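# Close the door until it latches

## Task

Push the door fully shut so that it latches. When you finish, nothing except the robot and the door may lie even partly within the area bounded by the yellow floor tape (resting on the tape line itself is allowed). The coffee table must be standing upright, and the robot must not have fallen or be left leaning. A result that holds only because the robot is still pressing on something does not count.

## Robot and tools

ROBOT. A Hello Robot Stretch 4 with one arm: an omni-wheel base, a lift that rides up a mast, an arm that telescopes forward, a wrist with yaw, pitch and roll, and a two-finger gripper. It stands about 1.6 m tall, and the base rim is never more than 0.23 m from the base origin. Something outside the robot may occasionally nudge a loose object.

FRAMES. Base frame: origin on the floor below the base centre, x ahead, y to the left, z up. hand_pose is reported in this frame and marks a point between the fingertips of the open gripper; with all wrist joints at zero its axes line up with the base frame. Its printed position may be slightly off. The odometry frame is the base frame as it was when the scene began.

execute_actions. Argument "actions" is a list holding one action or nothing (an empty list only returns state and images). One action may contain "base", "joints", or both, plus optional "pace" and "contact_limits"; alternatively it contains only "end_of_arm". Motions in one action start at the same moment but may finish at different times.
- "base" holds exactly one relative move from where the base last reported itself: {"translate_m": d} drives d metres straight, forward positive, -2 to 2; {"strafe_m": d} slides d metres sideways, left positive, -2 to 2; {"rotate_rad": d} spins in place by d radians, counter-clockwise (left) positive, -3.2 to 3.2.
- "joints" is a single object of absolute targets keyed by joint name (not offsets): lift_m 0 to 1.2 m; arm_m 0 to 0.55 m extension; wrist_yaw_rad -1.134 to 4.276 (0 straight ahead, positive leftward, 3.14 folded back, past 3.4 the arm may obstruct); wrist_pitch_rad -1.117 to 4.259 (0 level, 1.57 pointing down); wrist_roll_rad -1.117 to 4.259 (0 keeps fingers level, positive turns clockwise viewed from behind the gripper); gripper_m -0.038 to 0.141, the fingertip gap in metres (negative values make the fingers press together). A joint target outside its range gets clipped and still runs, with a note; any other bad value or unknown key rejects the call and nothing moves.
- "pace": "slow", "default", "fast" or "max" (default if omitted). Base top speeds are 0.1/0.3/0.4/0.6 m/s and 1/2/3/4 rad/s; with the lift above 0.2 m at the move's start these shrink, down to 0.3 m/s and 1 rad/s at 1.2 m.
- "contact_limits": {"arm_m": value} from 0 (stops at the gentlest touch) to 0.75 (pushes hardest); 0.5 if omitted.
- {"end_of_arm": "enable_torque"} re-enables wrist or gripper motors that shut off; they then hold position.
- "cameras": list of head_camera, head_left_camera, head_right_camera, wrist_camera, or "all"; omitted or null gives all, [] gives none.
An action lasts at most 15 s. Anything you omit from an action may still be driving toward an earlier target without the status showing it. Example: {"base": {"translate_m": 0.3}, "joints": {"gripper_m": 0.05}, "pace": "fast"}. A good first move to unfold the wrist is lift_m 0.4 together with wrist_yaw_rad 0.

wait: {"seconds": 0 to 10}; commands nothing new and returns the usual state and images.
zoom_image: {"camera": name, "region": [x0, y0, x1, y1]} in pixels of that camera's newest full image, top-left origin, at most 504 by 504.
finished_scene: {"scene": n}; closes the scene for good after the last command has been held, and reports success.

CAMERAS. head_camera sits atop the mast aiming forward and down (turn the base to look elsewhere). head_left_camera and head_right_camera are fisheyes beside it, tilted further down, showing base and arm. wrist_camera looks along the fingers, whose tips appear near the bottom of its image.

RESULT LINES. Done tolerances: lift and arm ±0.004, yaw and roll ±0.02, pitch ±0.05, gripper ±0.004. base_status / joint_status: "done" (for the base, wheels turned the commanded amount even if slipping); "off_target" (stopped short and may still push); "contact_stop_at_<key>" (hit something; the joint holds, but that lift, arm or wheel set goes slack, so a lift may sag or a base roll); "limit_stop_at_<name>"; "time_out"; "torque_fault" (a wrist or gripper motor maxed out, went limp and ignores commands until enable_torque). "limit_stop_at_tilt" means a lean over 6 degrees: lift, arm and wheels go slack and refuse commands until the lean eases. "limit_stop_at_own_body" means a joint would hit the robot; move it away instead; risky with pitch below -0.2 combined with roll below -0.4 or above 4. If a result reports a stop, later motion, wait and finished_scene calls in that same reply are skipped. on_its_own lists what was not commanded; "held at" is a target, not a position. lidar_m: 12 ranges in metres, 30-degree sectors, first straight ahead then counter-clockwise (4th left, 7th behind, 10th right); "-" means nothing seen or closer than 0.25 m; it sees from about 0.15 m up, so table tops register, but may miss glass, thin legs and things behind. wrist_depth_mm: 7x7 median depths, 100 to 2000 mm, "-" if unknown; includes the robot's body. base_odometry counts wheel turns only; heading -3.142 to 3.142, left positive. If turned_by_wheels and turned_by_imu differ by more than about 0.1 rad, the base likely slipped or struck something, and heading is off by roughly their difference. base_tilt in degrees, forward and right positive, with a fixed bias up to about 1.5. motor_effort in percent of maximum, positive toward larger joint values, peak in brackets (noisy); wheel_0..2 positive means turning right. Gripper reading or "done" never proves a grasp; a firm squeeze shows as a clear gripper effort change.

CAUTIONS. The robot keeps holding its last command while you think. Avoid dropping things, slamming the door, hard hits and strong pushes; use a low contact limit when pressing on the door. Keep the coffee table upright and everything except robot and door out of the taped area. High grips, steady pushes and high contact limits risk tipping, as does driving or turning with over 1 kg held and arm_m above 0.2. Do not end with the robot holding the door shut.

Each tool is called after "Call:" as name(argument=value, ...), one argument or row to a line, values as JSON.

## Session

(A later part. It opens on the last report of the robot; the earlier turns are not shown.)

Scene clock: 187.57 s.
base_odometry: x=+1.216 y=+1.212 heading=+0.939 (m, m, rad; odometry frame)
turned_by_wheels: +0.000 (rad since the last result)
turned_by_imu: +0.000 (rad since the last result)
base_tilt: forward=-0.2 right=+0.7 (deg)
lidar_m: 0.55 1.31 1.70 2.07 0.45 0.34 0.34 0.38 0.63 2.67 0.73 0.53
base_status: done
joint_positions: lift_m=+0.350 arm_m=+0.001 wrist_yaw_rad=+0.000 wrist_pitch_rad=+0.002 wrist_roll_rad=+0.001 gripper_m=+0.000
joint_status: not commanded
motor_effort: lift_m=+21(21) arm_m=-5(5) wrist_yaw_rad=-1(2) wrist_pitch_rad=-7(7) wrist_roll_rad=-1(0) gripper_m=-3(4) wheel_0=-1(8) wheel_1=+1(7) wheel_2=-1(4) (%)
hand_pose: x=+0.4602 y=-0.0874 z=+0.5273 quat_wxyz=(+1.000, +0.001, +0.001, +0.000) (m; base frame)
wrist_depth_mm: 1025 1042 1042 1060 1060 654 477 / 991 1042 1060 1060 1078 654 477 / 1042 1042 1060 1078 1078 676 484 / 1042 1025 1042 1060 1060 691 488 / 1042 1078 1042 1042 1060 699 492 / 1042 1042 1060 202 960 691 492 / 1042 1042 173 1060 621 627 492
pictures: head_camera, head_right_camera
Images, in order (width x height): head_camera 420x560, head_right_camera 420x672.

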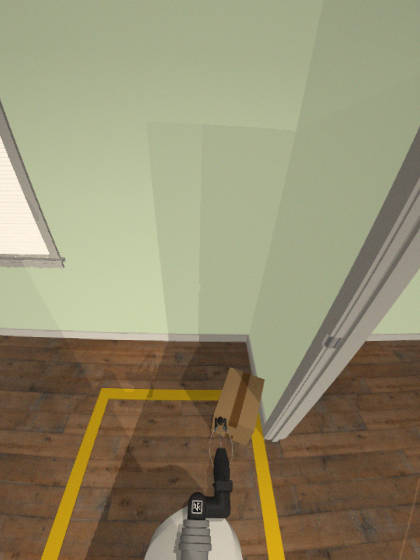

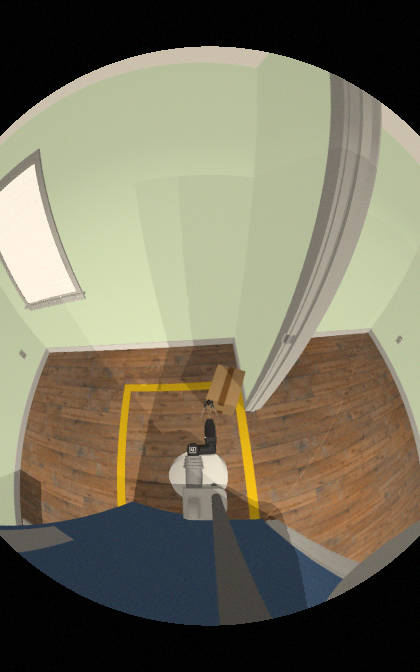

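Call:
execute_actions(
  actions=[
    {"base":{"strafe_m":-0.07}},
  ],
  cameras=[],
)

Call:
execute_actions(
  actions=[
    {"joints":{"wrist_pitch_rad":0.35,"lift_m":0.2}},
  ],
  cameras=["wrist_camera","head_camera"],
)

Scene clock: 196.53 s.
base_odometry: x=+1.272 y=+1.171 heading=+0.939 (m, m, rad; odometry frame)
turned_by_wheels: +0.000 (rad since the last result)
turned_by_imu: +0.001 (rad since the last result)
base_tilt: forward=-0.1 right=+0.9 (deg)
lidar_m: 0.51 1.31 1.71 2.13 0.47 0.36 0.36 0.40 0.69 2.57 1.89 0.53
base_status: done
joint_positions: lift_m=+0.350 arm_m=+0.001 wrist_yaw_rad=+0.000 wrist_pitch_rad=+0.002 wrist_roll_rad=+0.001 gripper_m=+0.000
joint_status: not commanded
motor_effort: lift_m=+22(21) arm_m=-4(5) wrist_yaw_rad=-1(2) wrist_pitch_rad=-7(8) wrist_roll_rad=-1(1) gripper_m=-5(6) wheel_0=-1(9) wheel_1=+2(7) wheel_2=-1(1) (%)
hand_pose: x=+0.4602 y=-0.0874 z=+0.5273 quat_wxyz=(+1.000, +0.001, +0.001, +0.000) (m; base frame)
wrist_depth_mm: 1042 1025 1025 1042 960 512 379 / 1042 1042 1042 1060 976 530 379 / 1025 1025 1025 1042 1025 539 384 / 1042 1025 1025 1042 1042 544 387 / 1060 1060 1060 1078 1042 544 392 / 1025 1042 1042 202 759 554 389 / 1042 1042 173 1078 842 496 399
pictures: none
No camera images: the call's "cameras" was empty. Leave "cameras" out to get every camera's image.

Scene clock: 198.23 s.
base_odometry: x=+1.272 y=+1.171 heading=+0.939 (m, m, rad; odometry frame)
turned_by_wheels: +0.000 (rad since the last result)
turned_by_imu: +0.000 (rad since the last result)
base_tilt: forward=-0.1 right=+0.7 (deg)
lidar_m: 0.52 1.29 1.70 2.13 0.46 0.37 0.35 0.40 0.68 2.58 1.92 0.51
base_status: not commanded
joint_positions: lift_m=+0.200 arm_m=+0.001 wrist_yaw_rad=+0.000 wrist_pitch_rad=+0.352 wrist_roll_rad=+0.001 gripper_m=+0.000
joint_status: all done
motor_effort: lift_m=+15(19) arm_m=-5(5) wrist_yaw_rad=-1(1) wrist_pitch_rad=-6(4) wrist_roll_rad=+0(1) gripper_m=-4(5) wheel_0=-1(1) wheel_1=+2(2) wheel_2=+0(1) (%)
hand_pose: x=+0.4425 y=-0.0874 z=+0.2791 quat_wxyz=(+0.985, +0.001, +0.175, +0.000) (m; base frame)
wrist_depth_mm: 931 931 946 960 960 508 379 / 976 976 991 1025 976 521 379 / 1025 1025 1042 1042 585 504 384 / 1078 1060 1078 368 359 445 387 / 854 866 366 325 298 291 370 / 661 661 609 202 303 455 377 / 544 549 174 345 329 433 377
pictures: head_camera, wrist_camera
Images, in order (width x height): head_camera 420x560, wrist_camera 616x392.

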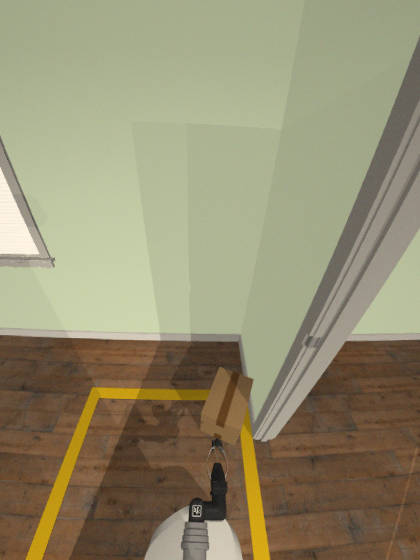

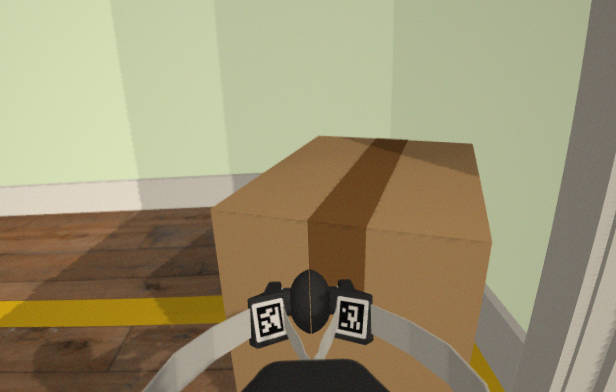

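Call:
execute_actions(
  actions=[
    {"joints":{"wrist_pitch_rad":0.2,"lift_m":0.02}},
  ],
  cameras=[],
)

Call:
execute_actions(
  actions=[
    {"joints":{"arm_m":0.3},"pace":"slow"},
  ],
  cameras=["wrist_camera","head_camera"],
)

Scene clock: 207.13 s.
base_odometry: x=+1.272 y=+1.171 heading=+0.939 (m, m, rad; odometry frame)
turned_by_wheels: +0.000 (rad since the last result)
turned_by_imu: +0.001 (rad since the last result)
base_tilt: forward=-0.1 right=+0.8 (deg)
lidar_m: 0.53 1.29 1.70 2.14 0.47 0.38 0.36 0.41 0.70 2.58 1.92 0.49
base_status: not commanded
joint_positions: lift_m=+0.078 arm_m=+0.001 wrist_yaw_rad=+0.000 wrist_pitch_rad=+0.203 wrist_roll_rad=+0.001 gripper_m=+0.000
joint_status: lift_m limit_stop_at_own_body (moved -0.122 of -0.180); the others done
on_its_own: lift_m is slack since a limit_stop_at_own_body (your +0.020 is given up); arm_m is slack since a limit_stop_at_own_body
motor_effort: lift_m=+19(23) arm_m=+0(5) wrist_yaw_rad=-1(1) wrist_pitch_rad=-7(12) wrist_roll_rad=-1(0) gripper_m=-4(5) wheel_0=-1(1) wheel_1=+2(2) wheel_2=+0(0) (%)
hand_pose: x=+0.4543 y=-0.0874 z=+0.1986 quat_wxyz=(+0.995, +0.001, +0.101, +0.000) (m; base frame)
wrist_depth_mm: 946 976 946 991 960 517 379 / 976 991 991 1025 1008 525 377 / 991 1025 1025 300 278 382 384 / 1025 1042 327 300 277 260 387 / 891 878 340 310 286 270 389 / 609 609 347 201 286 281 373 / 477 484 174 317 297 283 382
pictures: none
No camera images: the call's "cameras" was empty. Leave "cameras" out to get every camera's image.

not run: a stop came earlier in this reply.

Increase pitch a bit so the tip is lower, and extend.

Call:
execute_actions(
  actions=[
    {"joints":{"arm_m":0.3,"lift_m":0.08,"wrist_pitch_rad":0.4},"pace":"slow"},
  ],
  cameras=["wrist_camera","head_camera"],
)

Scene clock: 217.00 s.
torque_fault: wrist_yaw_rad switched itself off since the last result.
base_odometry: x=+1.272 y=+1.171 heading=+0.939 (m, m, rad; odometry frame)
turned_by_wheels: +0.001 (rad since the last result)
turned_by_imu: +0.029 (rad since the last result)
base_tilt: forward=-0.1 right=+0.8 (deg)
lidar_m: 0.64 1.32 1.74 2.11 0.47 0.36 0.34 0.40 0.70 2.60 1.83 0.61
base_status: not commanded
joint_positions: lift_m=+0.080 arm_m=+0.299 wrist_yaw_rad=+0.372 wrist_pitch_rad=+0.403 wrist_roll_rad=+0.001 gripper_m=+0.000
joint_status: all done
on_its_own: wrist_yaw_rad is off since a torque_fault, until you send "end_of_arm": "enable_torque" (your +0.000 is given up)
motor_effort: lift_m=+18(21) arm_m=+5(18) wrist_yaw_rad=-2(100) wrist_pitch_rad=-10(38) wrist_roll_rad=-1(1) gripper_m=-5(11) wheel_0=+4(36) wheel_1=+3(17) wheel_2=+0(15) (%)
hand_pose: x=+0.7489 y=+0.0149 z=+0.1451 quat_wxyz=(+0.963, -0.037, +0.197, +0.181) (m; base frame)
wrist_depth_mm: 904 820 768 699 399 580 569 / 976 878 788 741 142 107 - / 1008 917 831 768 149 107 - / 741 732 723 668 155 110 - / 544 544 535 500 163 112 - / 427 424 427 201 166 113 - / 357 359 173 154 162 113 -
pictures: head_camera, wrist_camera
Images, in order (width x height): head_camera 420x560, wrist_camera 616x392.

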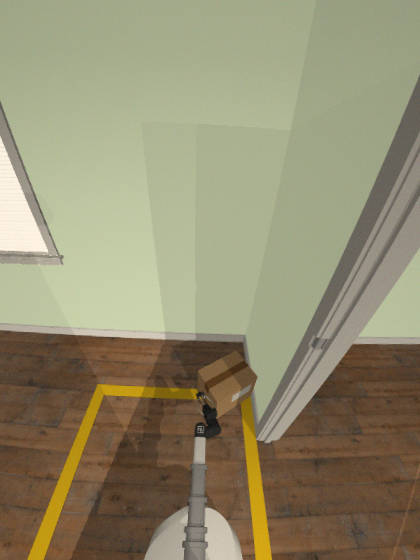

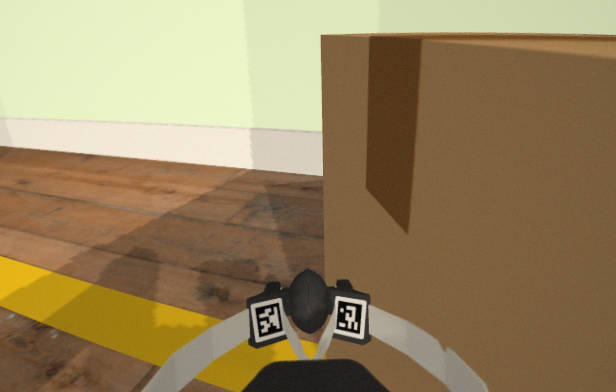

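Call:
execute_actions(
  actions=[
    {"end_of_arm":"enable_torque"},
  ],
  cameras=[],
)

Call:
execute_actions(
  actions=[
    {"joints":{"arm_m":0.05,"lift_m":0.2,"wrist_yaw_rad":0.4}},
  ],
  cameras=[],
)

Call:
execute_actions(
  actions=[
    {"joints":{"wrist_pitch_rad":1.5,"wrist_yaw_rad":0,"gripper_m":0.1}},
  ],
)

Scene clock: 231.20 s.
base_odometry: x=+1.272 y=+1.171 heading=+0.939 (m, m, rad; odometry frame)
turned_by_wheels: +0.000 (rad since the last result)
turned_by_imu: +0.001 (rad since the last result)
base_tilt: forward=-0.2 right=+0.8 (deg)
lidar_m: 0.65 1.32 1.75 2.14 0.44 0.34 0.36 0.42 0.70 2.58 1.85 0.62
base_status: not commanded
joint_positions: lift_m=+0.080 arm_m=+0.299 wrist_yaw_rad=+0.372 wrist_pitch_rad=+0.403 wrist_roll_rad=+0.001 gripper_m=+0.000
joint_status: not commanded
end_of_arm: enable_torque: each motor that was off is on again
on_its_own: wrist_yaw_rad is held at +0.372, not at your +0.000, since a torque_fault
motor_effort: lift_m=+17(17) arm_m=+5(5) wrist_yaw_rad=-1(1) wrist_pitch_rad=-10(10) wrist_roll_rad=+0(1) gripper_m=-5(5) wheel_0=+4(4) wheel_1=+3(4) wheel_2=+0(1) (%)
hand_pose: x=+0.7489 y=+0.0149 z=+0.1451 quat_wxyz=(+0.963, -0.037, +0.197, +0.181) (m; base frame)
wrist_depth_mm: 904 831 768 699 394 580 564 / 960 891 798 750 142 107 - / 1008 931 854 788 149 107 - / 741 732 715 654 155 110 - / 544 539 530 504 162 112 - / 427 424 427 201 166 113 - / 357 357 174 154 162 113 -
pictures: none
No camera images: the call's "cameras" was empty. Leave "cameras" out to get every camera's image.

Scene clock: 233.07 s.
base_odometry: x=+1.272 y=+1.171 heading=+0.939 (m, m, rad; odometry frame)
turned_by_wheels: +0.000 (rad since the last result)
turned_by_imu: +0.000 (rad since the last result)
base_tilt: forward=-0.1 right=+0.7 (deg)
lidar_m: 0.62 1.32 1.77 2.12 0.43 0.36 0.35 0.40 0.72 2.58 1.87 0.62
base_status: not commanded
joint_positions: lift_m=+0.200 arm_m=+0.051 wrist_yaw_rad=+0.400 wrist_pitch_rad=+0.402 wrist_roll_rad=+0.001 gripper_m=+0.000
joint_status: all done
motor_effort: lift_m=+21(25) arm_m=-5(5) wrist_yaw_rad=-2(2) wrist_pitch_rad=-7(10) wrist_roll_rad=-1(1) gripper_m=-5(4) wheel_0=+2(4) wheel_1=+2(3) wheel_2=+0(0) (%)
hand_pose: x=+0.5003 y=+0.0229 z=+0.2650 quat_wxyz=(+0.960, -0.039, +0.196, +0.195) (m; base frame)
wrist_depth_mm: 1255 1138 1060 946 891 809 759 / 1336 1229 1118 976 917 854 778 / 1464 1308 1182 1060 946 449 439 / 1060 1042 1025 1025 535 345 307 / 778 778 778 759 549 332 324 / 609 621 621 202 442 349 351 / 512 512 173 517 477 364 384
pictures: none
No camera images: the call's "cameras" was empty. Leave "cameras" out to get every camera's image.

Scene clock: 234.87 s.
base_odometry: x=+1.272 y=+1.171 heading=+0.939 (m, m, rad; odometry frame)
turned_by_wheels: +0.000 (rad since the last result)
turned_by_imu: +0.000 (rad since the last result)
base_tilt: forward=-0.1 right=+0.9 (deg)
lidar_m: 0.64 1.31 1.73 2.14 0.45 0.36 0.34 0.39 0.71 2.59 1.88 0.60
base_status: not commanded
joint_positions: lift_m=+0.200 arm_m=+0.051 wrist_yaw_rad=+0.000 wrist_pitch_rad=+1.500 wrist_roll_rad=+0.001 gripper_m=+0.100
joint_status: all done
motor_effort: lift_m=+22(22) arm_m=-4(5) wrist_yaw_rad=-1(10) wrist_pitch_rad=+1(5) wrist_roll_rad=+0(0) gripper_m=-1(4) wheel_0=+2(2) wheel_1=+3(2) wheel_2=+0(0) (%)
hand_pose: x=+0.2422 y=-0.0874 z=+0.0902 quat_wxyz=(+0.732, +0.000, +0.681, +0.000) (m; base frame)
wrist_depth_mm: 329 329 327 327 329 325 325 / 324 324 324 325 325 324 324 / 320 320 322 320 320 320 322 / 319 319 319 319 317 319 317 / 314 315 315 314 315 315 317 / 312 310 213 312 213 312 310 / 310 191 203 145 312 309 307
pictures: head_camera, head_left_camera, head_right_camera, wrist_camera
Images, in order (width x height): head_camera 420x560, head_left_camera 420x672, head_right_camera 420x672, wrist_camera 616x392.

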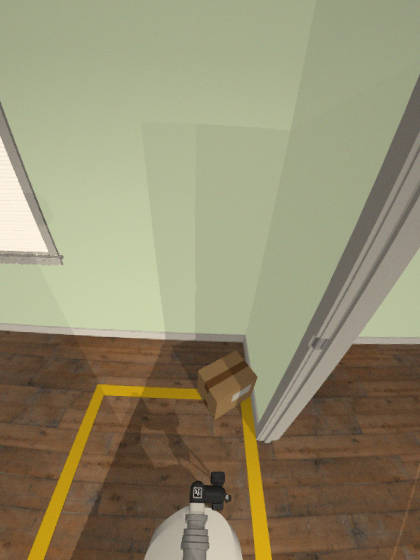

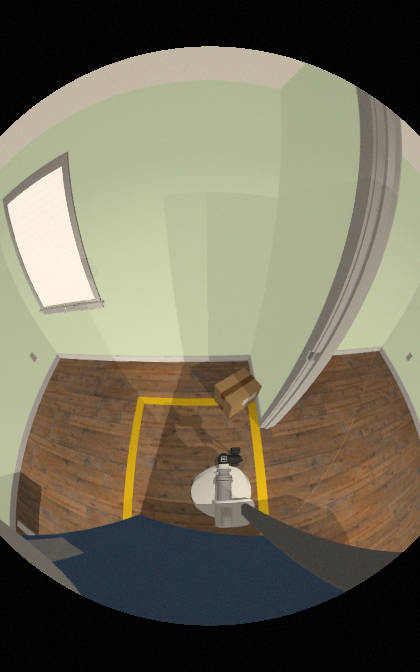

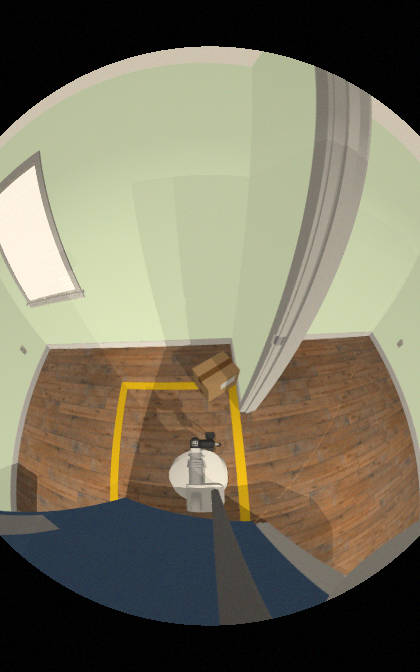

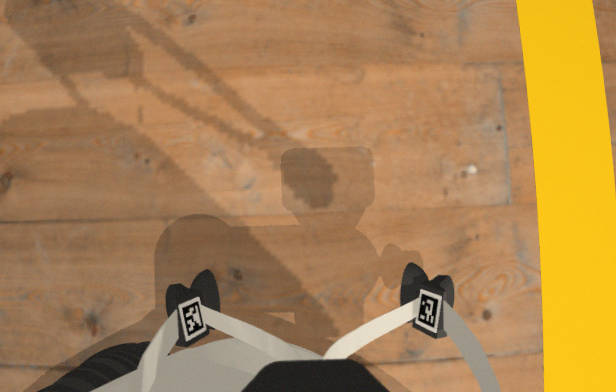

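Call:
execute_actions(
  actions=[
    {"base":{"strafe_m":0.05}},
  ],
  cameras=[],
)

Call:
execute_actions(
  actions=[
    {"base":{"translate_m":0.12},"joints":{"arm_m":0.22}},
  ],
  cameras=["head_camera","wrist_camera"],
)

Scene clock: 248.90 s.
base_odometry: x=+1.232 y=+1.201 heading=+0.939 (m, m, rad; odometry frame)
turned_by_wheels: +0.000 (rad since the last result)
turned_by_imu: +0.001 (rad since the last result)
base_tilt: forward=-0.2 right=+0.8 (deg)
lidar_m: 0.66 1.32 1.76 2.07 0.43 0.33 0.32 0.39 0.67 2.65 0.75 0.64
base_status: done
joint_positions: lift_m=+0.200 arm_m=+0.051 wrist_yaw_rad=+0.000 wrist_pitch_rad=+1.500 wrist_roll_rad=+0.001 gripper_m=+0.100
joint_status: not commanded
motor_effort: lift_m=+22(22) arm_m=-5(5) wrist_yaw_rad=-1(2) wrist_pitch_rad=+1(1) wrist_roll_rad=-1(0) gripper_m=+0(1) wheel_0=+2(9) wheel_1=-1(8) wheel_2=-1(0) (%)
hand_pose: x=+0.2422 y=-0.0874 z=+0.0902 quat_wxyz=(+0.732, +0.000, +0.681, +0.000) (m; base frame)
wrist_depth_mm: 325 324 327 325 327 325 327 / 322 324 320 324 322 324 322 / 322 322 322 319 322 322 322 / 319 319 319 317 317 317 319 / 317 315 314 315 314 317 315 / 310 312 213 314 213 312 312 / 310 204 204 144 309 309 309
pictures: none
No camera images: the call's "cameras" was empty. Leave "cameras" out to get every camera's image.

Scene clock: 250.57 s.
base_odometry: x=+1.303 y=+1.297 heading=+0.939 (m, m, rad; odometry frame)
turned_by_wheels: +0.000 (rad since the last result)
turned_by_imu: +0.000 (rad since the last result)
base_tilt: forward=-0.1 right=+0.7 (deg)
lidar_m: 0.54 1.19 1.53 2.09 0.57 0.46 0.46 0.54 2.69 2.62 0.57 0.52
base_status: done
joint_positions: lift_m=+0.200 arm_m=+0.219 wrist_yaw_rad=+0.000 wrist_pitch_rad=+1.500 wrist_roll_rad=+0.001 gripper_m=+0.100
joint_status: all done
motor_effort: lift_m=+22(22) arm_m=+4(4) wrist_yaw_rad=-1(2) wrist_pitch_rad=-1(1) wrist_roll_rad=-1(0) gripper_m=+1(1) wheel_0=+0(6) wheel_1=+1(6) wheel_2=+0(10) (%)
hand_pose: x=+0.4105 y=-0.0874 z=+0.0902 quat_wxyz=(+0.732, +0.000, +0.682, +0.000) (m; base frame)
wrist_depth_mm: 327 327 325 281 164 163 324 / 322 324 324 320 216 324 324 / 320 319 319 320 320 320 319 / 317 317 317 317 319 319 317 / 314 315 315 315 314 317 314 / 310 310 213 312 213 309 312 / 309 309 309 145 309 307 309
pictures: head_camera, wrist_camera
Images, in order (width x height): head_camera 420x560, wrist_camera 616x392.

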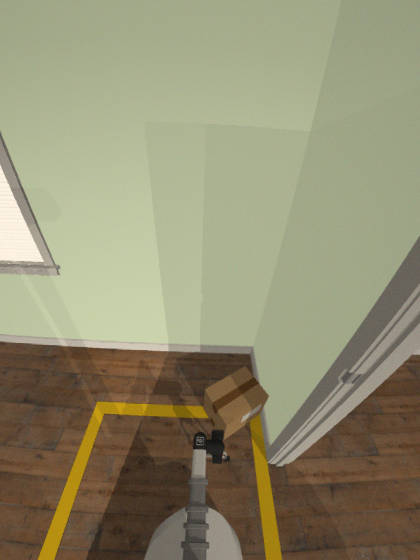

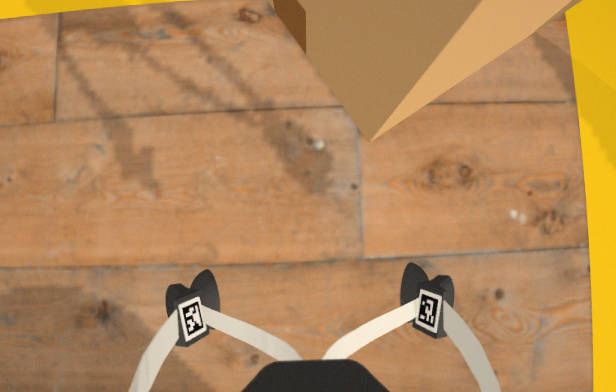

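Call:
execute_actions(
  actions=[
    {"base":{"strafe_m":-0.04}},
  ],
  cameras=[],
)

Call:
execute_actions(
  actions=[
    {"joints":{"arm_m":0.45},"pace":"slow"},
  ],
  cameras=["head_camera","wrist_camera"],
)

Scene clock: 258.43 s.
base_odometry: x=+1.335 y=+1.274 heading=+0.939 (m, m, rad; odometry frame)
turned_by_wheels: +0.000 (rad since the last result)
turned_by_imu: +0.001 (rad since the last result)
base_tilt: forward=-0.2 right=+0.7 (deg)
lidar_m: 0.51 1.20 1.54 2.13 0.58 0.48 0.48 0.52 2.74 2.61 0.55 0.52
base_status: done
joint_positions: lift_m=+0.200 arm_m=+0.219 wrist_yaw_rad=+0.000 wrist_pitch_rad=+1.500 wrist_roll_rad=+0.001 gripper_m=+0.100
joint_status: not commanded
motor_effort: lift_m=+22(22) arm_m=+4(4) wrist_yaw_rad=-1(2) wrist_pitch_rad=+0(1) wrist_roll_rad=+0(1) gripper_m=+0(1) wheel_0=+0(8) wheel_1=+1(8) wheel_2=+0(0) (%)
hand_pose: x=+0.4105 y=-0.0874 z=+0.0902 quat_wxyz=(+0.732, +0.000, +0.682, +0.000) (m; base frame)
wrist_depth_mm: 325 325 325 156 166 312 325 / 324 324 324 224 279 324 322 / 319 320 320 317 322 319 319 / 319 317 319 317 315 317 315 / 315 314 314 317 315 312 312 / 310 312 213 312 213 314 310 / 307 309 310 145 309 307 307
pictures: none
No camera images: the call's "cameras" was empty. Leave "cameras" out to get every camera's image.

Scene clock: 262.00 s.
base_odometry: x=+1.335 y=+1.274 heading=+0.939 (m, m, rad; odometry frame)
turned_by_wheels: +0.000 (rad since the last result)
turned_by_imu: +0.001 (rad since the last result)
base_tilt: forward=-0.2 right=+0.7 (deg)
lidar_m: 0.71 1.19 1.57 2.11 0.59 0.46 0.47 0.54 2.72 2.60 0.55 0.53
base_status: not commanded
joint_positions: lift_m=+0.200 arm_m=+0.448 wrist_yaw_rad=-0.009 wrist_pitch_rad=+1.510 wrist_roll_rad=+0.000 gripper_m=+0.100
joint_status: all done
on_its_own: wrist_yaw_rad is at rest, and its effort (+24) is outside its rest range (-13 to +13); wrist_pitch_rad is at rest, and its effort (-30) is outside its rest range (-23 to +23)
motor_effort: lift_m=+19(22) arm_m=+12(16) wrist_yaw_rad=+24(50) wrist_pitch_rad=-30(58) wrist_roll_rad=+2(3) gripper_m=-2(3) wheel_0=+5(18) wheel_1=+2(6) wheel_2=-7(10) (%)
hand_pose: x=+0.6355 y=-0.0876 z=+0.0903 quat_wxyz=(+0.728, +0.003, +0.685, -0.003) (m; base frame)
wrist_depth_mm: - - - - - - - / - - - - - - - / - - - - - - - / - - - - - - - / - - - - - - - / - - - - - - - / - - - - - - -
pictures: head_camera, wrist_camera
Images, in order (width x height): head_camera 420x560, wrist_camera 616x392.

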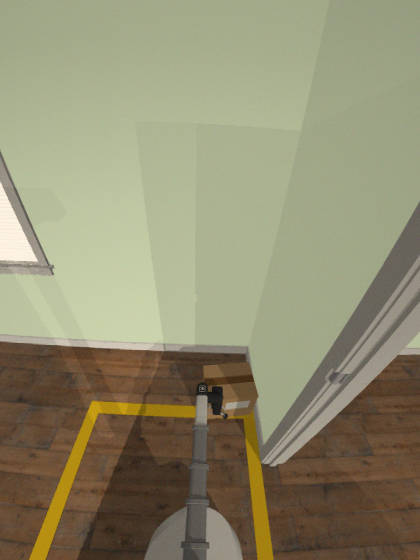

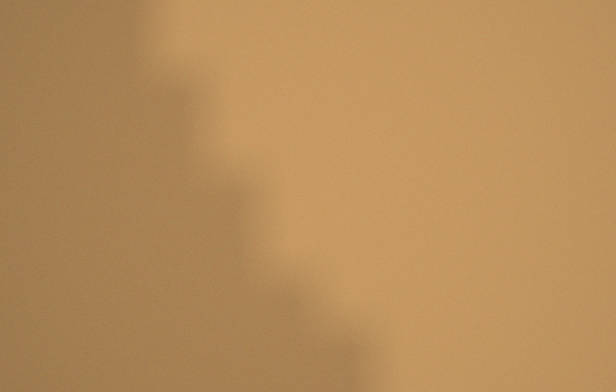

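Call:
execute_actions(
  actions=[
    {"joints":{"arm_m":0.4}},
  ],
  cameras=[],
)

Call:
execute_actions(
  actions=[
    {"base":{"strafe_m":-0.04}},
  ],
  cameras=[],
)

Call:
execute_actions(
  actions=[
    {"joints":{"arm_m":0.55},"pace":"slow"},
  ],
  cameras=[],
)

Call:
execute_actions(
  actions=[
    {"joints":{"arm_m":0.3}},
  ],
  cameras=["head_camera","wrist_camera"],
)

Scene clock: 270.93 s.
base_odometry: x=+1.335 y=+1.274 heading=+0.940 (m, m, rad; odometry frame)
turned_by_wheels: +0.000 (rad since the last result)
turned_by_imu: +0.001 (rad since the last result)
base_tilt: forward=-0.1 right=+0.8 (deg)
lidar_m: 0.71 1.18 1.57 2.11 0.60 0.47 0.46 0.55 2.72 2.60 0.56 0.51
base_status: not commanded
joint_positions: lift_m=+0.200 arm_m=+0.401 wrist_yaw_rad=+0.000 wrist_pitch_rad=+1.501 wrist_roll_rad=+0.001 gripper_m=+0.100
joint_status: all done
motor_effort: lift_m=+18(19) arm_m=-5(9) wrist_yaw_rad=+0(24) wrist_pitch_rad=-2(30) wrist_roll_rad=+0(1) gripper_m=-1(2) wheel_0=+2(5) wheel_1=+2(3) wheel_2=-1(7) (%)
hand_pose: x=+0.5919 y=-0.0874 z=+0.0905 quat_wxyz=(+0.731, +0.000, +0.682, +0.000) (m; base frame)
wrist_depth_mm: - - - - - - - / - - - - - - - / - - - - - 126 - / - 314 166 234 312 317 314 / 314 314 314 312 314 315 314 / 312 312 213 310 212 310 309 / 307 309 312 145 309 309 310
pictures: none
No camera images: the call's "cameras" was empty. Leave "cameras" out to get every camera's image.

Scene clock: 271.97 s.
base_odometry: x=+1.367 y=+1.250 heading=+0.939 (m, m, rad; odometry frame)
turned_by_wheels: +0.000 (rad since the last result)
turned_by_imu: +0.000 (rad since the last result)
base_tilt: forward=+0.0 right=+0.8 (deg)
lidar_m: 0.67 1.18 1.56 2.17 0.59 0.47 0.47 0.53 2.68 2.57 0.54 0.50
base_status: done
joint_positions: lift_m=+0.200 arm_m=+0.401 wrist_yaw_rad=+0.000 wrist_pitch_rad=+1.501 wrist_roll_rad=+0.001 gripper_m=+0.100
joint_status: not commanded
motor_effort: lift_m=+18(19) arm_m=-5(5) wrist_yaw_rad=-1(0) wrist_pitch_rad=-2(2) wrist_roll_rad=+1(1) gripper_m=+1(2) wheel_0=+0(8) wheel_1=-1(7) wheel_2=+0(0) (%)
hand_pose: x=+0.5919 y=-0.0874 z=+0.0905 quat_wxyz=(+0.731, +0.000, +0.682, +0.000) (m; base frame)
wrist_depth_mm: - - - - - - - / - - - - - - - / - - - - 128 146 219 / 127 143 182 277 317 319 317 / 315 314 315 314 315 314 314 / 312 310 213 312 212 309 309 / 309 307 310 145 309 307 307
pictures: none
No camera images: the call's "cameras" was empty. Leave "cameras" out to get every camera's image.

Scene clock: 274.73 s.
base_odometry: x=+1.367 y=+1.250 heading=+0.940 (m, m, rad; odometry frame)
turned_by_wheels: +0.001 (rad since the last result)
turned_by_imu: +0.001 (rad since the last result)
base_tilt: forward=-0.2 right=+0.8 (deg)
lidar_m: 0.75 1.19 1.56 2.16 0.59 0.46 0.45 0.54 2.69 2.57 0.56 0.50
base_status: not commanded
joint_positions: lift_m=+0.200 arm_m=+0.547 wrist_yaw_rad=-0.012 wrist_pitch_rad=+1.517 wrist_roll_rad=+0.002 gripper_m=+0.100
joint_status: all done
joint sent to its limit — the command would take arm_m past its upper limit, so that joint was sent only as far as its limit.
on_its_own: wrist_yaw_rad is at rest, and its effort (+33) is outside its rest range (-13 to +13); wrist_pitch_rad is at rest, and its effort (-50) is outside its rest range (-23 to +23)
motor_effort: lift_m=+18(18) arm_m=+12(16) wrist_yaw_rad=+33(34) wrist_pitch_rad=-50(87) wrist_roll_rad=-3(13) gripper_m=+0(2) wheel_0=+9(9) wheel_1=+4(4) wheel_2=-8(11) (%)
hand_pose: x=+0.7320 y=-0.0876 z=+0.0902 quat_wxyz=(+0.726, +0.005, +0.688, -0.005) (m; base frame)
wrist_depth_mm: - - - - - - - / - - - - - - - / - - - - - - - / - - - - - - - / - - - - - - - / - - - - - - - / - - - - - - -
pictures: none
No camera images: the call's "cameras" was empty. Leave "cameras" out to get every camera's image.

Scene clock: 276.60 s.
base_odometry: x=+1.367 y=+1.250 heading=+0.940 (m, m, rad; odometry frame)
turned_by_wheels: +0.000 (rad since the last result)
turned_by_imu: +0.000 (rad since the last result)
base_tilt: forward=-0.1 right=+0.6 (deg)
lidar_m: 0.74 1.20 1.58 2.16 0.59 0.48 0.48 0.52 2.66 2.57 0.53 0.50
base_status: not commanded
joint_positions: lift_m=+0.200 arm_m=+0.301 wrist_yaw_rad=+0.000 wrist_pitch_rad=+1.500 wrist_roll_rad=+0.002 gripper_m=+0.100
joint_status: all done
motor_effort: lift_m=+18(18) arm_m=-5(10) wrist_yaw_rad=-1(33) wrist_pitch_rad=-1(51) wrist_roll_rad=-3(3) gripper_m=-1(0) wheel_0=+2(9) wheel_1=+0(4) wheel_2=-3(8) (%)
hand_pose: x=+0.4920 y=-0.0874 z=+0.0905 quat_wxyz=(+0.732, +0.001, +0.682, -0.001) (m; base frame)
wrist_depth_mm: 327 325 324 327 327 325 324 / 324 324 324 324 322 322 322 / 320 320 320 319 320 320 320 / 317 319 317 315 320 319 315 / 315 314 315 315 314 314 314 / 312 310 213 312 213 310 314 / 307 309 309 145 309 310 309
pictures: head_camera, wrist_camera
Images, in order (width x height): head_camera 420x560, wrist_camera 616x392.

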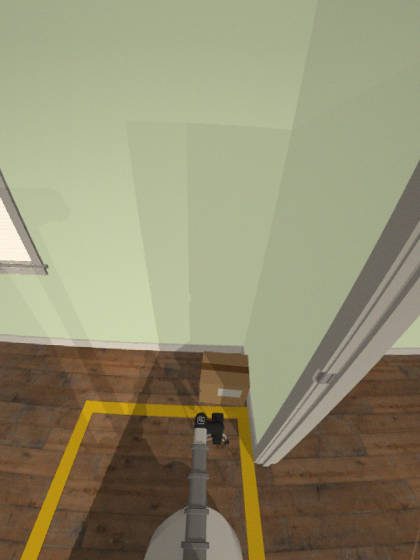

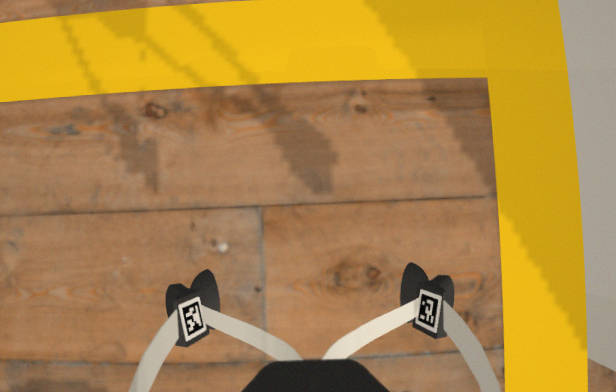

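Call:
execute_actions(
  actions=[
    {"joints":{"arm_m":0,"lift_m":0.3}},
  ],
  cameras=[],
)

Call:
execute_actions(
  actions=[
    {"base":{"rotate_rad":2.6}},
  ],
)

Scene clock: 283.20 s.
base_odometry: x=+1.367 y=+1.250 heading=+0.940 (m, m, rad; odometry frame)
turned_by_wheels: +0.000 (rad since the last result)
turned_by_imu: +0.001 (rad since the last result)
base_tilt: forward=-0.1 right=+0.8 (deg)
lidar_m: 0.73 1.18 1.58 2.17 0.62 0.50 0.48 0.55 2.69 2.55 0.55 0.50
base_status: not commanded
joint_positions: lift_m=+0.299 arm_m=+0.076 wrist_yaw_rad=+0.000 wrist_pitch_rad=+1.501 wrist_roll_rad=+0.001 gripper_m=+0.100
joint_status: lift_m limit_stop_at_own_body (moved +0.099 of +0.100); arm_m limit_stop_at_own_body (moved -0.225 of -0.301)
on_its_own: lift_m is slack since a limit_stop_at_own_body; arm_m is slack since a limit_stop_at_own_body (your +0.000 is given up)
motor_effort: lift_m=+19(22) arm_m=+0(5) wrist_yaw_rad=+0(5) wrist_pitch_rad=-2(6) wrist_roll_rad=-2(3) gripper_m=+1(1) wheel_0=+2(2) wheel_1=+0(1) wheel_2=+0(3) (%)
hand_pose: x=+0.2673 y=-0.0874 z=+0.1899 quat_wxyz=(+0.731, +0.001, +0.682, -0.001) (m; base frame)
wrist_depth_mm: 430 430 427 427 427 424 347 / 424 427 427 424 424 427 351 / 424 421 421 421 421 418 424 / 418 415 418 418 418 418 415 / 415 413 413 415 418 418 413 / 410 413 213 410 213 413 410 / 407 366 264 145 407 407 407
pictures: none
No camera images: the call's "cameras" was empty. Leave "cameras" out to get every camera's image.

not run: a stop came earlier in this reply.

Call:
execute_actions(
  actions=[
    {"base":{"rotate_rad":2.6},"joints":{"arm_m":0.09,"lift_m":0.35}},
  ],
)

Scene clock: 289.40 s.
base_odometry: x=+1.367 y=+1.250 heading=-2.744 (m, m, rad; odometry frame)
turned_by_wheels: +2.600 (rad since the last result)
turned_by_imu: +2.656 (rad since the last result)
base_tilt: forward=-0.2 right=+0.6 (deg)
lidar_m: 0.48 0.47 0.55 2.69 2.57 0.54 0.49 0.72 1.17 1.61 2.13 0.60
base_status: done
joint_positions: lift_m=+0.350 arm_m=+0.089 wrist_yaw_rad=+0.000 wrist_pitch_rad=+1.500 wrist_roll_rad=+0.001 gripper_m=+0.100
joint_status: all done
motor_effort: lift_m=+22(23) arm_m=+4(5) wrist_yaw_rad=-1(0) wrist_pitch_rad=-1(3) wrist_roll_rad=-2(1) gripper_m=-2(1) wheel_0=+0(7) wheel_1=+1(7) wheel_2=-2(7) (%)
hand_pose: x=+0.2804 y=-0.0874 z=+0.2402 quat_wxyz=(+0.732, +0.001, +0.682, -0.001) (m; base frame)
wrist_depth_mm: 319 364 427 484 484 480 480 / 389 459 473 477 477 477 473 / 469 473 473 469 477 473 469 / 466 469 466 469 466 469 466 / 462 466 462 466 462 466 462 / 462 462 213 459 213 459 462 / 452 455 304 145 455 459 455
pictures: head_camera, head_left_camera, head_right_camera, wrist_camera
Images, in order (width x height): head_camera 420x560, head_left_camera 420x672, head_right_camera 420x672, wrist_camera 616x392.

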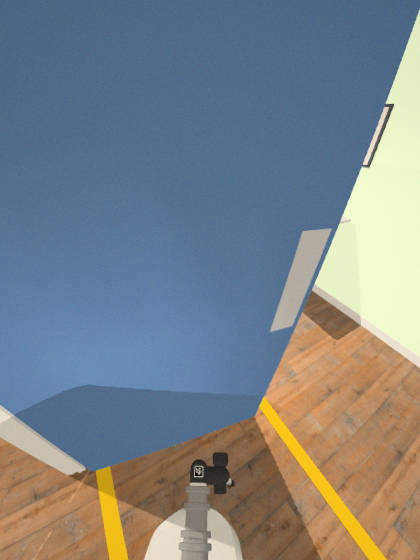

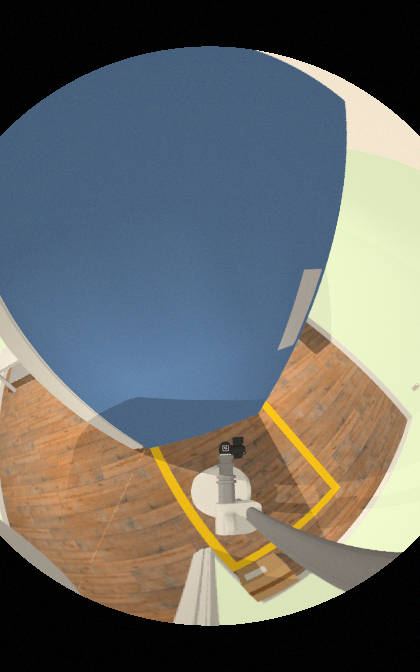

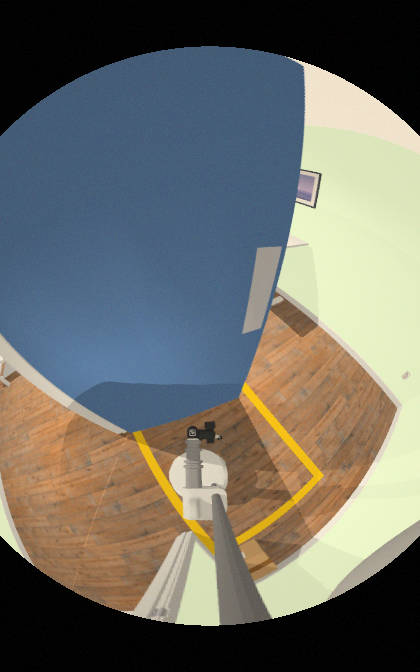

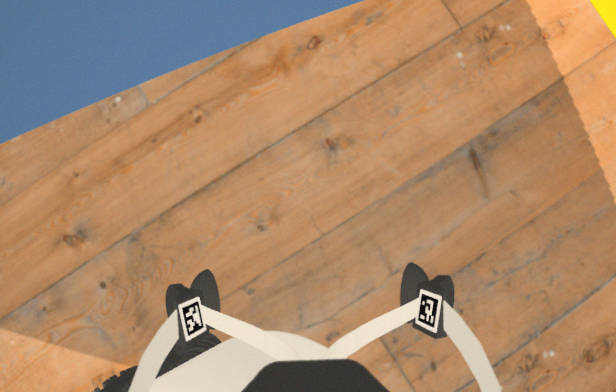

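Call:
execute_actions(
  actions=[
    {"base":{"rotate_rad":-1.06}},
  ],
  cameras=[],
)

Call:
execute_actions(
  actions=[
    {"base":{"strafe_m":-0.2}},
  ],
  cameras=["head_left_camera"],
)

Scene clock: 300.73 s.
base_odometry: x=+1.367 y=+1.250 heading=+2.480 (m, m, rad; odometry frame)
turned_by_wheels: -1.060 (rad since the last result)
turned_by_imu: -1.081 (rad since the last result)
base_tilt: forward=-0.2 right=+0.6 (deg)
lidar_m: 2.15 0.61 0.49 0.46 0.53 2.68 2.55 0.58 0.50 0.69 1.19 1.55
base_status: done
joint_positions: lift_m=+0.350 arm_m=+0.089 wrist_yaw_rad=+0.000 wrist_pitch_rad=+1.500 wrist_roll_rad=+0.001 gripper_m=+0.100
joint_status: not commanded
motor_effort: lift_m=+21(22) arm_m=+4(4) wrist_yaw_rad=-1(1) wrist_pitch_rad=-1(2) wrist_roll_rad=-2(1) gripper_m=-1(2) wheel_0=+1(6) wheel_1=+2(8) wheel_2=+0(8) (%)
hand_pose: x=+0.2804 y=-0.0874 z=+0.2402 quat_wxyz=(+0.732, +0.001, +0.682, -0.001) (m; base frame)
wrist_depth_mm: 484 480 484 480 480 477 480 / 473 473 480 477 480 480 480 / 477 477 477 473 469 469 473 / 469 473 466 473 473 469 469 / 466 462 466 469 466 466 462 / 462 455 213 459 213 459 462 / 462 455 303 145 455 455 459
pictures: none
No camera images: the call's "cameras" was empty. Leave "cameras" out to get every camera's image.

Scene clock: 302.67 s.
base_odometry: x=+1.490 y=+1.408 heading=+2.480 (m, m, rad; odometry frame)
turned_by_wheels: +0.000 (rad since the last result)
turned_by_imu: +0.001 (rad since the last result)
base_tilt: forward=-0.1 right=+0.6 (deg)
lidar_m: 2.18 0.86 0.67 0.68 0.77 2.70 2.55 0.38 0.43 0.51 0.97 1.31
base_status: done
joint_positions: lift_m=+0.350 arm_m=+0.089 wrist_yaw_rad=+0.000 wrist_pitch_rad=+1.500 wrist_roll_rad=+0.001 gripper_m=+0.100
joint_status: not commanded
motor_effort: lift_m=+22(21) arm_m=+4(4) wrist_yaw_rad=+0(2) wrist_pitch_rad=-2(1) wrist_roll_rad=-2(2) gripper_m=+0(1) wheel_0=-1(9) wheel_1=+1(9) wheel_2=+0(0) (%)
hand_pose: x=+0.2804 y=-0.0874 z=+0.2402 quat_wxyz=(+0.732, +0.001, +0.682, -0.001) (m; base frame)
wrist_depth_mm: 484 480 480 477 480 484 480 / 480 477 477 477 469 477 477 / 473 469 473 477 473 473 473 / 469 469 469 466 469 469 469 / 462 459 466 466 466 466 462 / 459 459 213 459 213 455 466 / 452 452 303 145 459 459 455
pictures: head_left_camera
Images, in order (width x height): head_left_camera 420x672.

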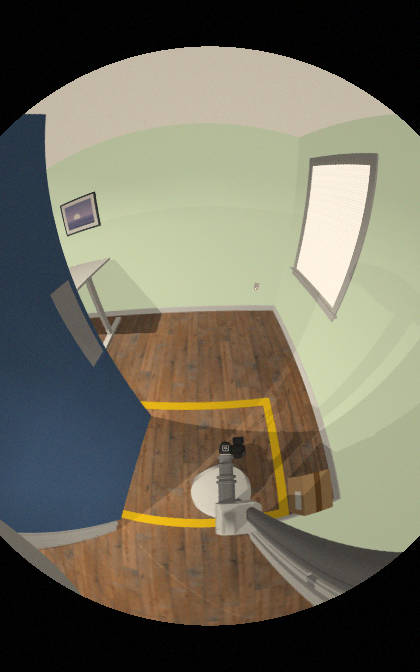

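Call:
execute_actions(
  actions=[
    {"base":{"translate_m":0.98}},
  ],
  cameras=[],
)

Call:
execute_actions(
  actions=[
    {"base":{"strafe_m":0.45}},
  ],
  cameras=["head_left_camera"],
)

Scene clock: 315.37 s.
base_odometry: x=+0.717 y=+2.010 heading=+2.480 (m, m, rad; odometry frame)
turned_by_wheels: +0.000 (rad since the last result)
turned_by_imu: -0.002 (rad since the last result)
base_tilt: forward=-0.1 right=+0.8 (deg)
lidar_m: 1.18 1.21 1.33 1.30 0.69 0.92 1.28 1.09 0.96 0.85 0.88 1.22
base_status: done
joint_positions: lift_m=+0.350 arm_m=+0.089 wrist_yaw_rad=+0.000 wrist_pitch_rad=+1.500 wrist_roll_rad=+0.001 gripper_m=+0.100
joint_status: not commanded
motor_effort: lift_m=+21(22) arm_m=+4(4) wrist_yaw_rad=-1(1) wrist_pitch_rad=-1(1) wrist_roll_rad=-2(2) gripper_m=-3(0) wheel_0=+0(6) wheel_1=+0(7) wheel_2=-1(9) (%)
hand_pose: x=+0.2804 y=-0.0874 z=+0.2403 quat_wxyz=(+0.732, +0.001, +0.682, -0.001) (m; base frame)
wrist_depth_mm: 480 480 484 480 480 480 488 / 480 480 477 473 477 477 480 / 469 473 473 473 473 473 477 / 469 466 469 466 466 466 469 / 466 462 462 466 466 466 462 / 459 462 213 466 213 459 462 / 452 455 303 145 459 455 459
pictures: none
No camera images: the call's "cameras" was empty. Leave "cameras" out to get every camera's image.

Scene clock: 318.20 s.
base_odometry: x=+0.441 y=+1.655 heading=+2.480 (m, m, rad; odometry frame)
turned_by_wheels: +0.000 (rad since the last result)
turned_by_imu: +0.001 (rad since the last result)
base_tilt: forward=-0.2 right=+0.7 (deg)
lidar_m: 1.17 1.20 0.89 1.34 1.98 0.36 3.61 1.42 1.37 1.33 1.38 1.23
base_status: done
joint_positions: lift_m=+0.350 arm_m=+0.089 wrist_yaw_rad=+0.000 wrist_pitch_rad=+1.500 wrist_roll_rad=+0.001 gripper_m=+0.100
joint_status: not commanded
motor_effort: lift_m=+20(20) arm_m=+4(4) wrist_yaw_rad=-1(1) wrist_pitch_rad=-1(2) wrist_roll_rad=-2(2) gripper_m=-1(0) wheel_0=+1(8) wheel_1=+0(8) wheel_2=+0(0) (%)
hand_pose: x=+0.2805 y=-0.0874 z=+0.2403 quat_wxyz=(+0.732, +0.001, +0.682, -0.001) (m; base frame)
wrist_depth_mm: 480 480 480 480 480 480 480 / 477 477 473 473 477 477 480 / 473 469 473 473 477 477 473 / 469 469 473 466 469 473 466 / 466 466 459 459 466 462 466 / 459 462 214 459 213 462 459 / 452 455 300 145 452 459 455
pictures: head_left_camera
Images, in order (width x height): head_left_camera 420x672.

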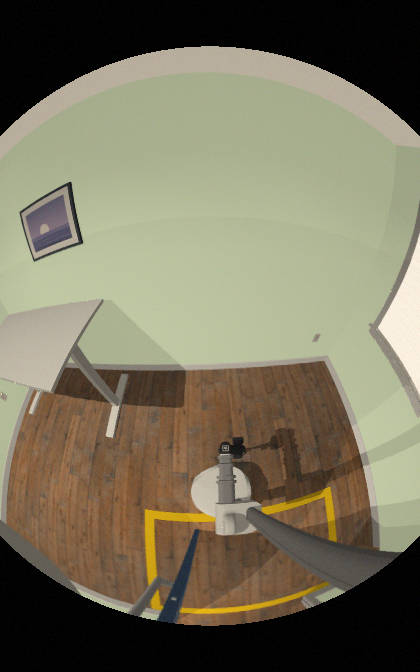

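Call:
execute_actions(
  actions=[
    {"base":{"strafe_m":0.35}},
  ],
  cameras=["head_left_camera"],
)

Scene clock: 329.67 s.
base_odometry: x=+0.226 y=+1.379 heading=+2.480 (m, m, rad; odometry frame)
turned_by_wheels: +0.000 (rad since the last result)
turned_by_imu: +0.002 (rad since the last result)
base_tilt: forward=-0.2 right=+0.7 (deg)
lidar_m: 1.16 0.68 0.57 1.30 1.99 1.43 0.38 0.37 1.65 1.69 1.70 1.21
base_status: done
joint_positions: lift_m=+0.350 arm_m=+0.089 wrist_yaw_rad=+0.000 wrist_pitch_rad=+1.500 wrist_roll_rad=+0.001 gripper_m=+0.100
joint_status: not commanded
motor_effort: lift_m=+20(20) arm_m=+4(4) wrist_yaw_rad=-1(0) wrist_pitch_rad=-1(1) wrist_roll_rad=-2(2) gripper_m=+2(0) wheel_0=+2(9) wheel_1=-2(9) wheel_2=-1(0) (%)
hand_pose: x=+0.2805 y=-0.0874 z=+0.2403 quat_wxyz=(+0.732, +0.001, +0.682, -0.001) (m; base frame)
wrist_depth_mm: 477 484 484 480 484 480 480 / 477 477 477 477 477 480 473 / 473 473 473 473 473 473 473 / 473 469 469 466 473 469 469 / 466 466 466 466 466 462 466 / 459 459 213 466 213 466 459 / 452 455 306 145 459 455 452
pictures: head_left_camera
Images, in order (width x height): head_left_camera 420x672.

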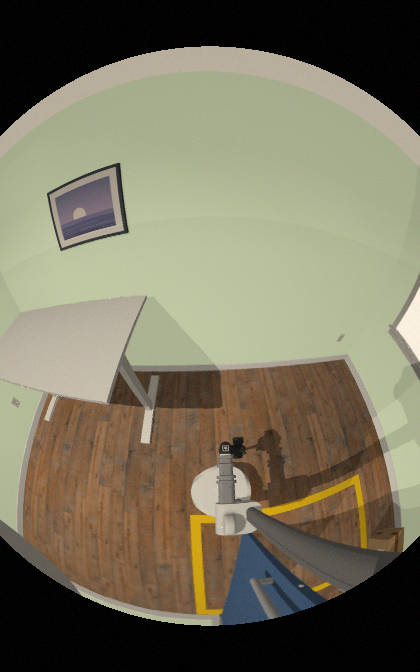

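Call:
execute_actions(
  actions=[
    {"base":{"strafe_m":0.14}},
  ],
  cameras=[],
)

Call:
execute_actions(
  actions=[
    {"base":{"translate_m":-0.2}},
  ],
  cameras=["head_left_camera","head_right_camera"],
)

Scene clock: 340.77 s.
base_odometry: x=+0.139 y=+1.268 heading=+2.480 (m, m, rad; odometry frame)
turned_by_wheels: +0.000 (rad since the last result)
turned_by_imu: +0.001 (rad since the last result)
base_tilt: forward=-0.1 right=+0.6 (deg)
lidar_m: 1.13 0.48 0.46 1.26 1.95 1.44 0.85 0.42 1.75 1.82 1.73 1.21
base_status: done
joint_positions: lift_m=+0.350 arm_m=+0.089 wrist_yaw_rad=+0.000 wrist_pitch_rad=+1.500 wrist_roll_rad=+0.001 gripper_m=+0.100
joint_status: not commanded
motor_effort: lift_m=+20(20) arm_m=+4(4) wrist_yaw_rad=-1(1) wrist_pitch_rad=-1(1) wrist_roll_rad=-2(2) gripper_m=-4(2) wheel_0=+0(7) wheel_1=+0(10) wheel_2=+0(1) (%)
hand_pose: x=+0.2805 y=-0.0874 z=+0.2403 quat_wxyz=(+0.732, +0.001, +0.682, -0.001) (m; base frame)
wrist_depth_mm: 480 477 480 477 480 480 484 / 480 473 477 480 477 480 473 / 473 477 473 473 477 473 473 / 469 466 469 466 466 466 469 / 462 466 466 469 466 462 466 / 459 459 213 462 213 462 459 / 452 452 304 145 455 462 452
pictures: none
No camera images: the call's "cameras" was empty. Leave "cameras" out to get every camera's image.

Scene clock: 342.83 s.
base_odometry: x=+0.297 y=+1.146 heading=+2.480 (m, m, rad; odometry frame)
turned_by_wheels: +0.000 (rad since the last result)
turned_by_imu: +0.001 (rad since the last result)
base_tilt: forward=-0.1 right=+0.8 (deg)
lidar_m: 1.33 0.65 0.77 1.87 1.72 1.18 0.78 0.36 0.26 1.84 1.88 1.42
base_status: done
joint_positions: lift_m=+0.350 arm_m=+0.089 wrist_yaw_rad=+0.000 wrist_pitch_rad=+1.500 wrist_roll_rad=+0.001 gripper_m=+0.100
joint_status: not commanded
motor_effort: lift_m=+20(20) arm_m=+4(4) wrist_yaw_rad=-1(0) wrist_pitch_rad=-1(1) wrist_roll_rad=-2(2) gripper_m=+0(0) wheel_0=+0(5) wheel_1=+0(6) wheel_2=+0(10) (%)
hand_pose: x=+0.2805 y=-0.0874 z=+0.2403 quat_wxyz=(+0.732, +0.001, +0.682, -0.001) (m; base frame)
wrist_depth_mm: 480 477 484 484 484 477 480 / 477 480 477 477 477 477 477 / 477 477 473 473 473 473 473 / 469 466 469 466 462 466 466 / 462 466 462 462 462 462 466 / 459 466 213 462 213 459 466 / 455 455 303 145 459 455 455
pictures: head_left_camera, head_right_camera
Images, in order (width x height): head_left_camera 420x672, head_right_camera 420x672.

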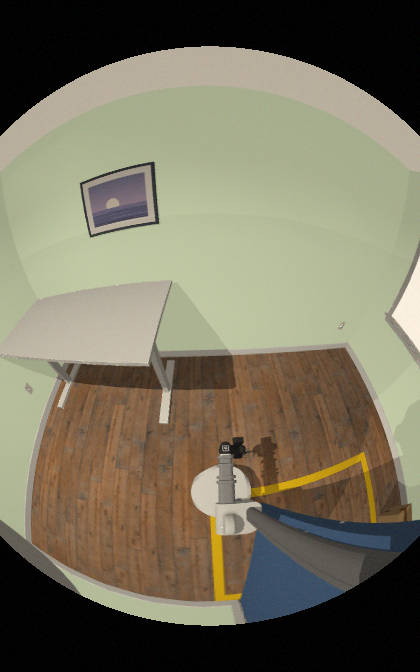

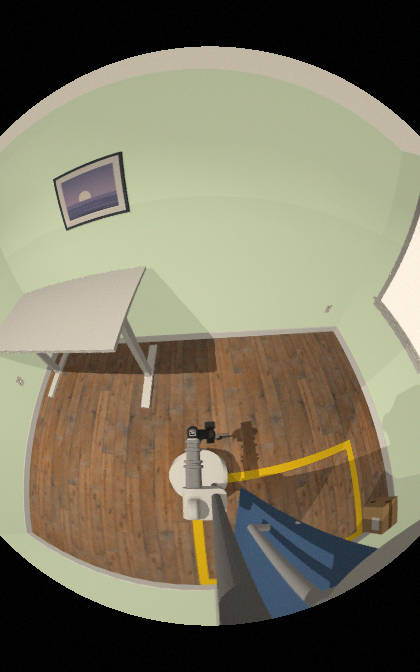

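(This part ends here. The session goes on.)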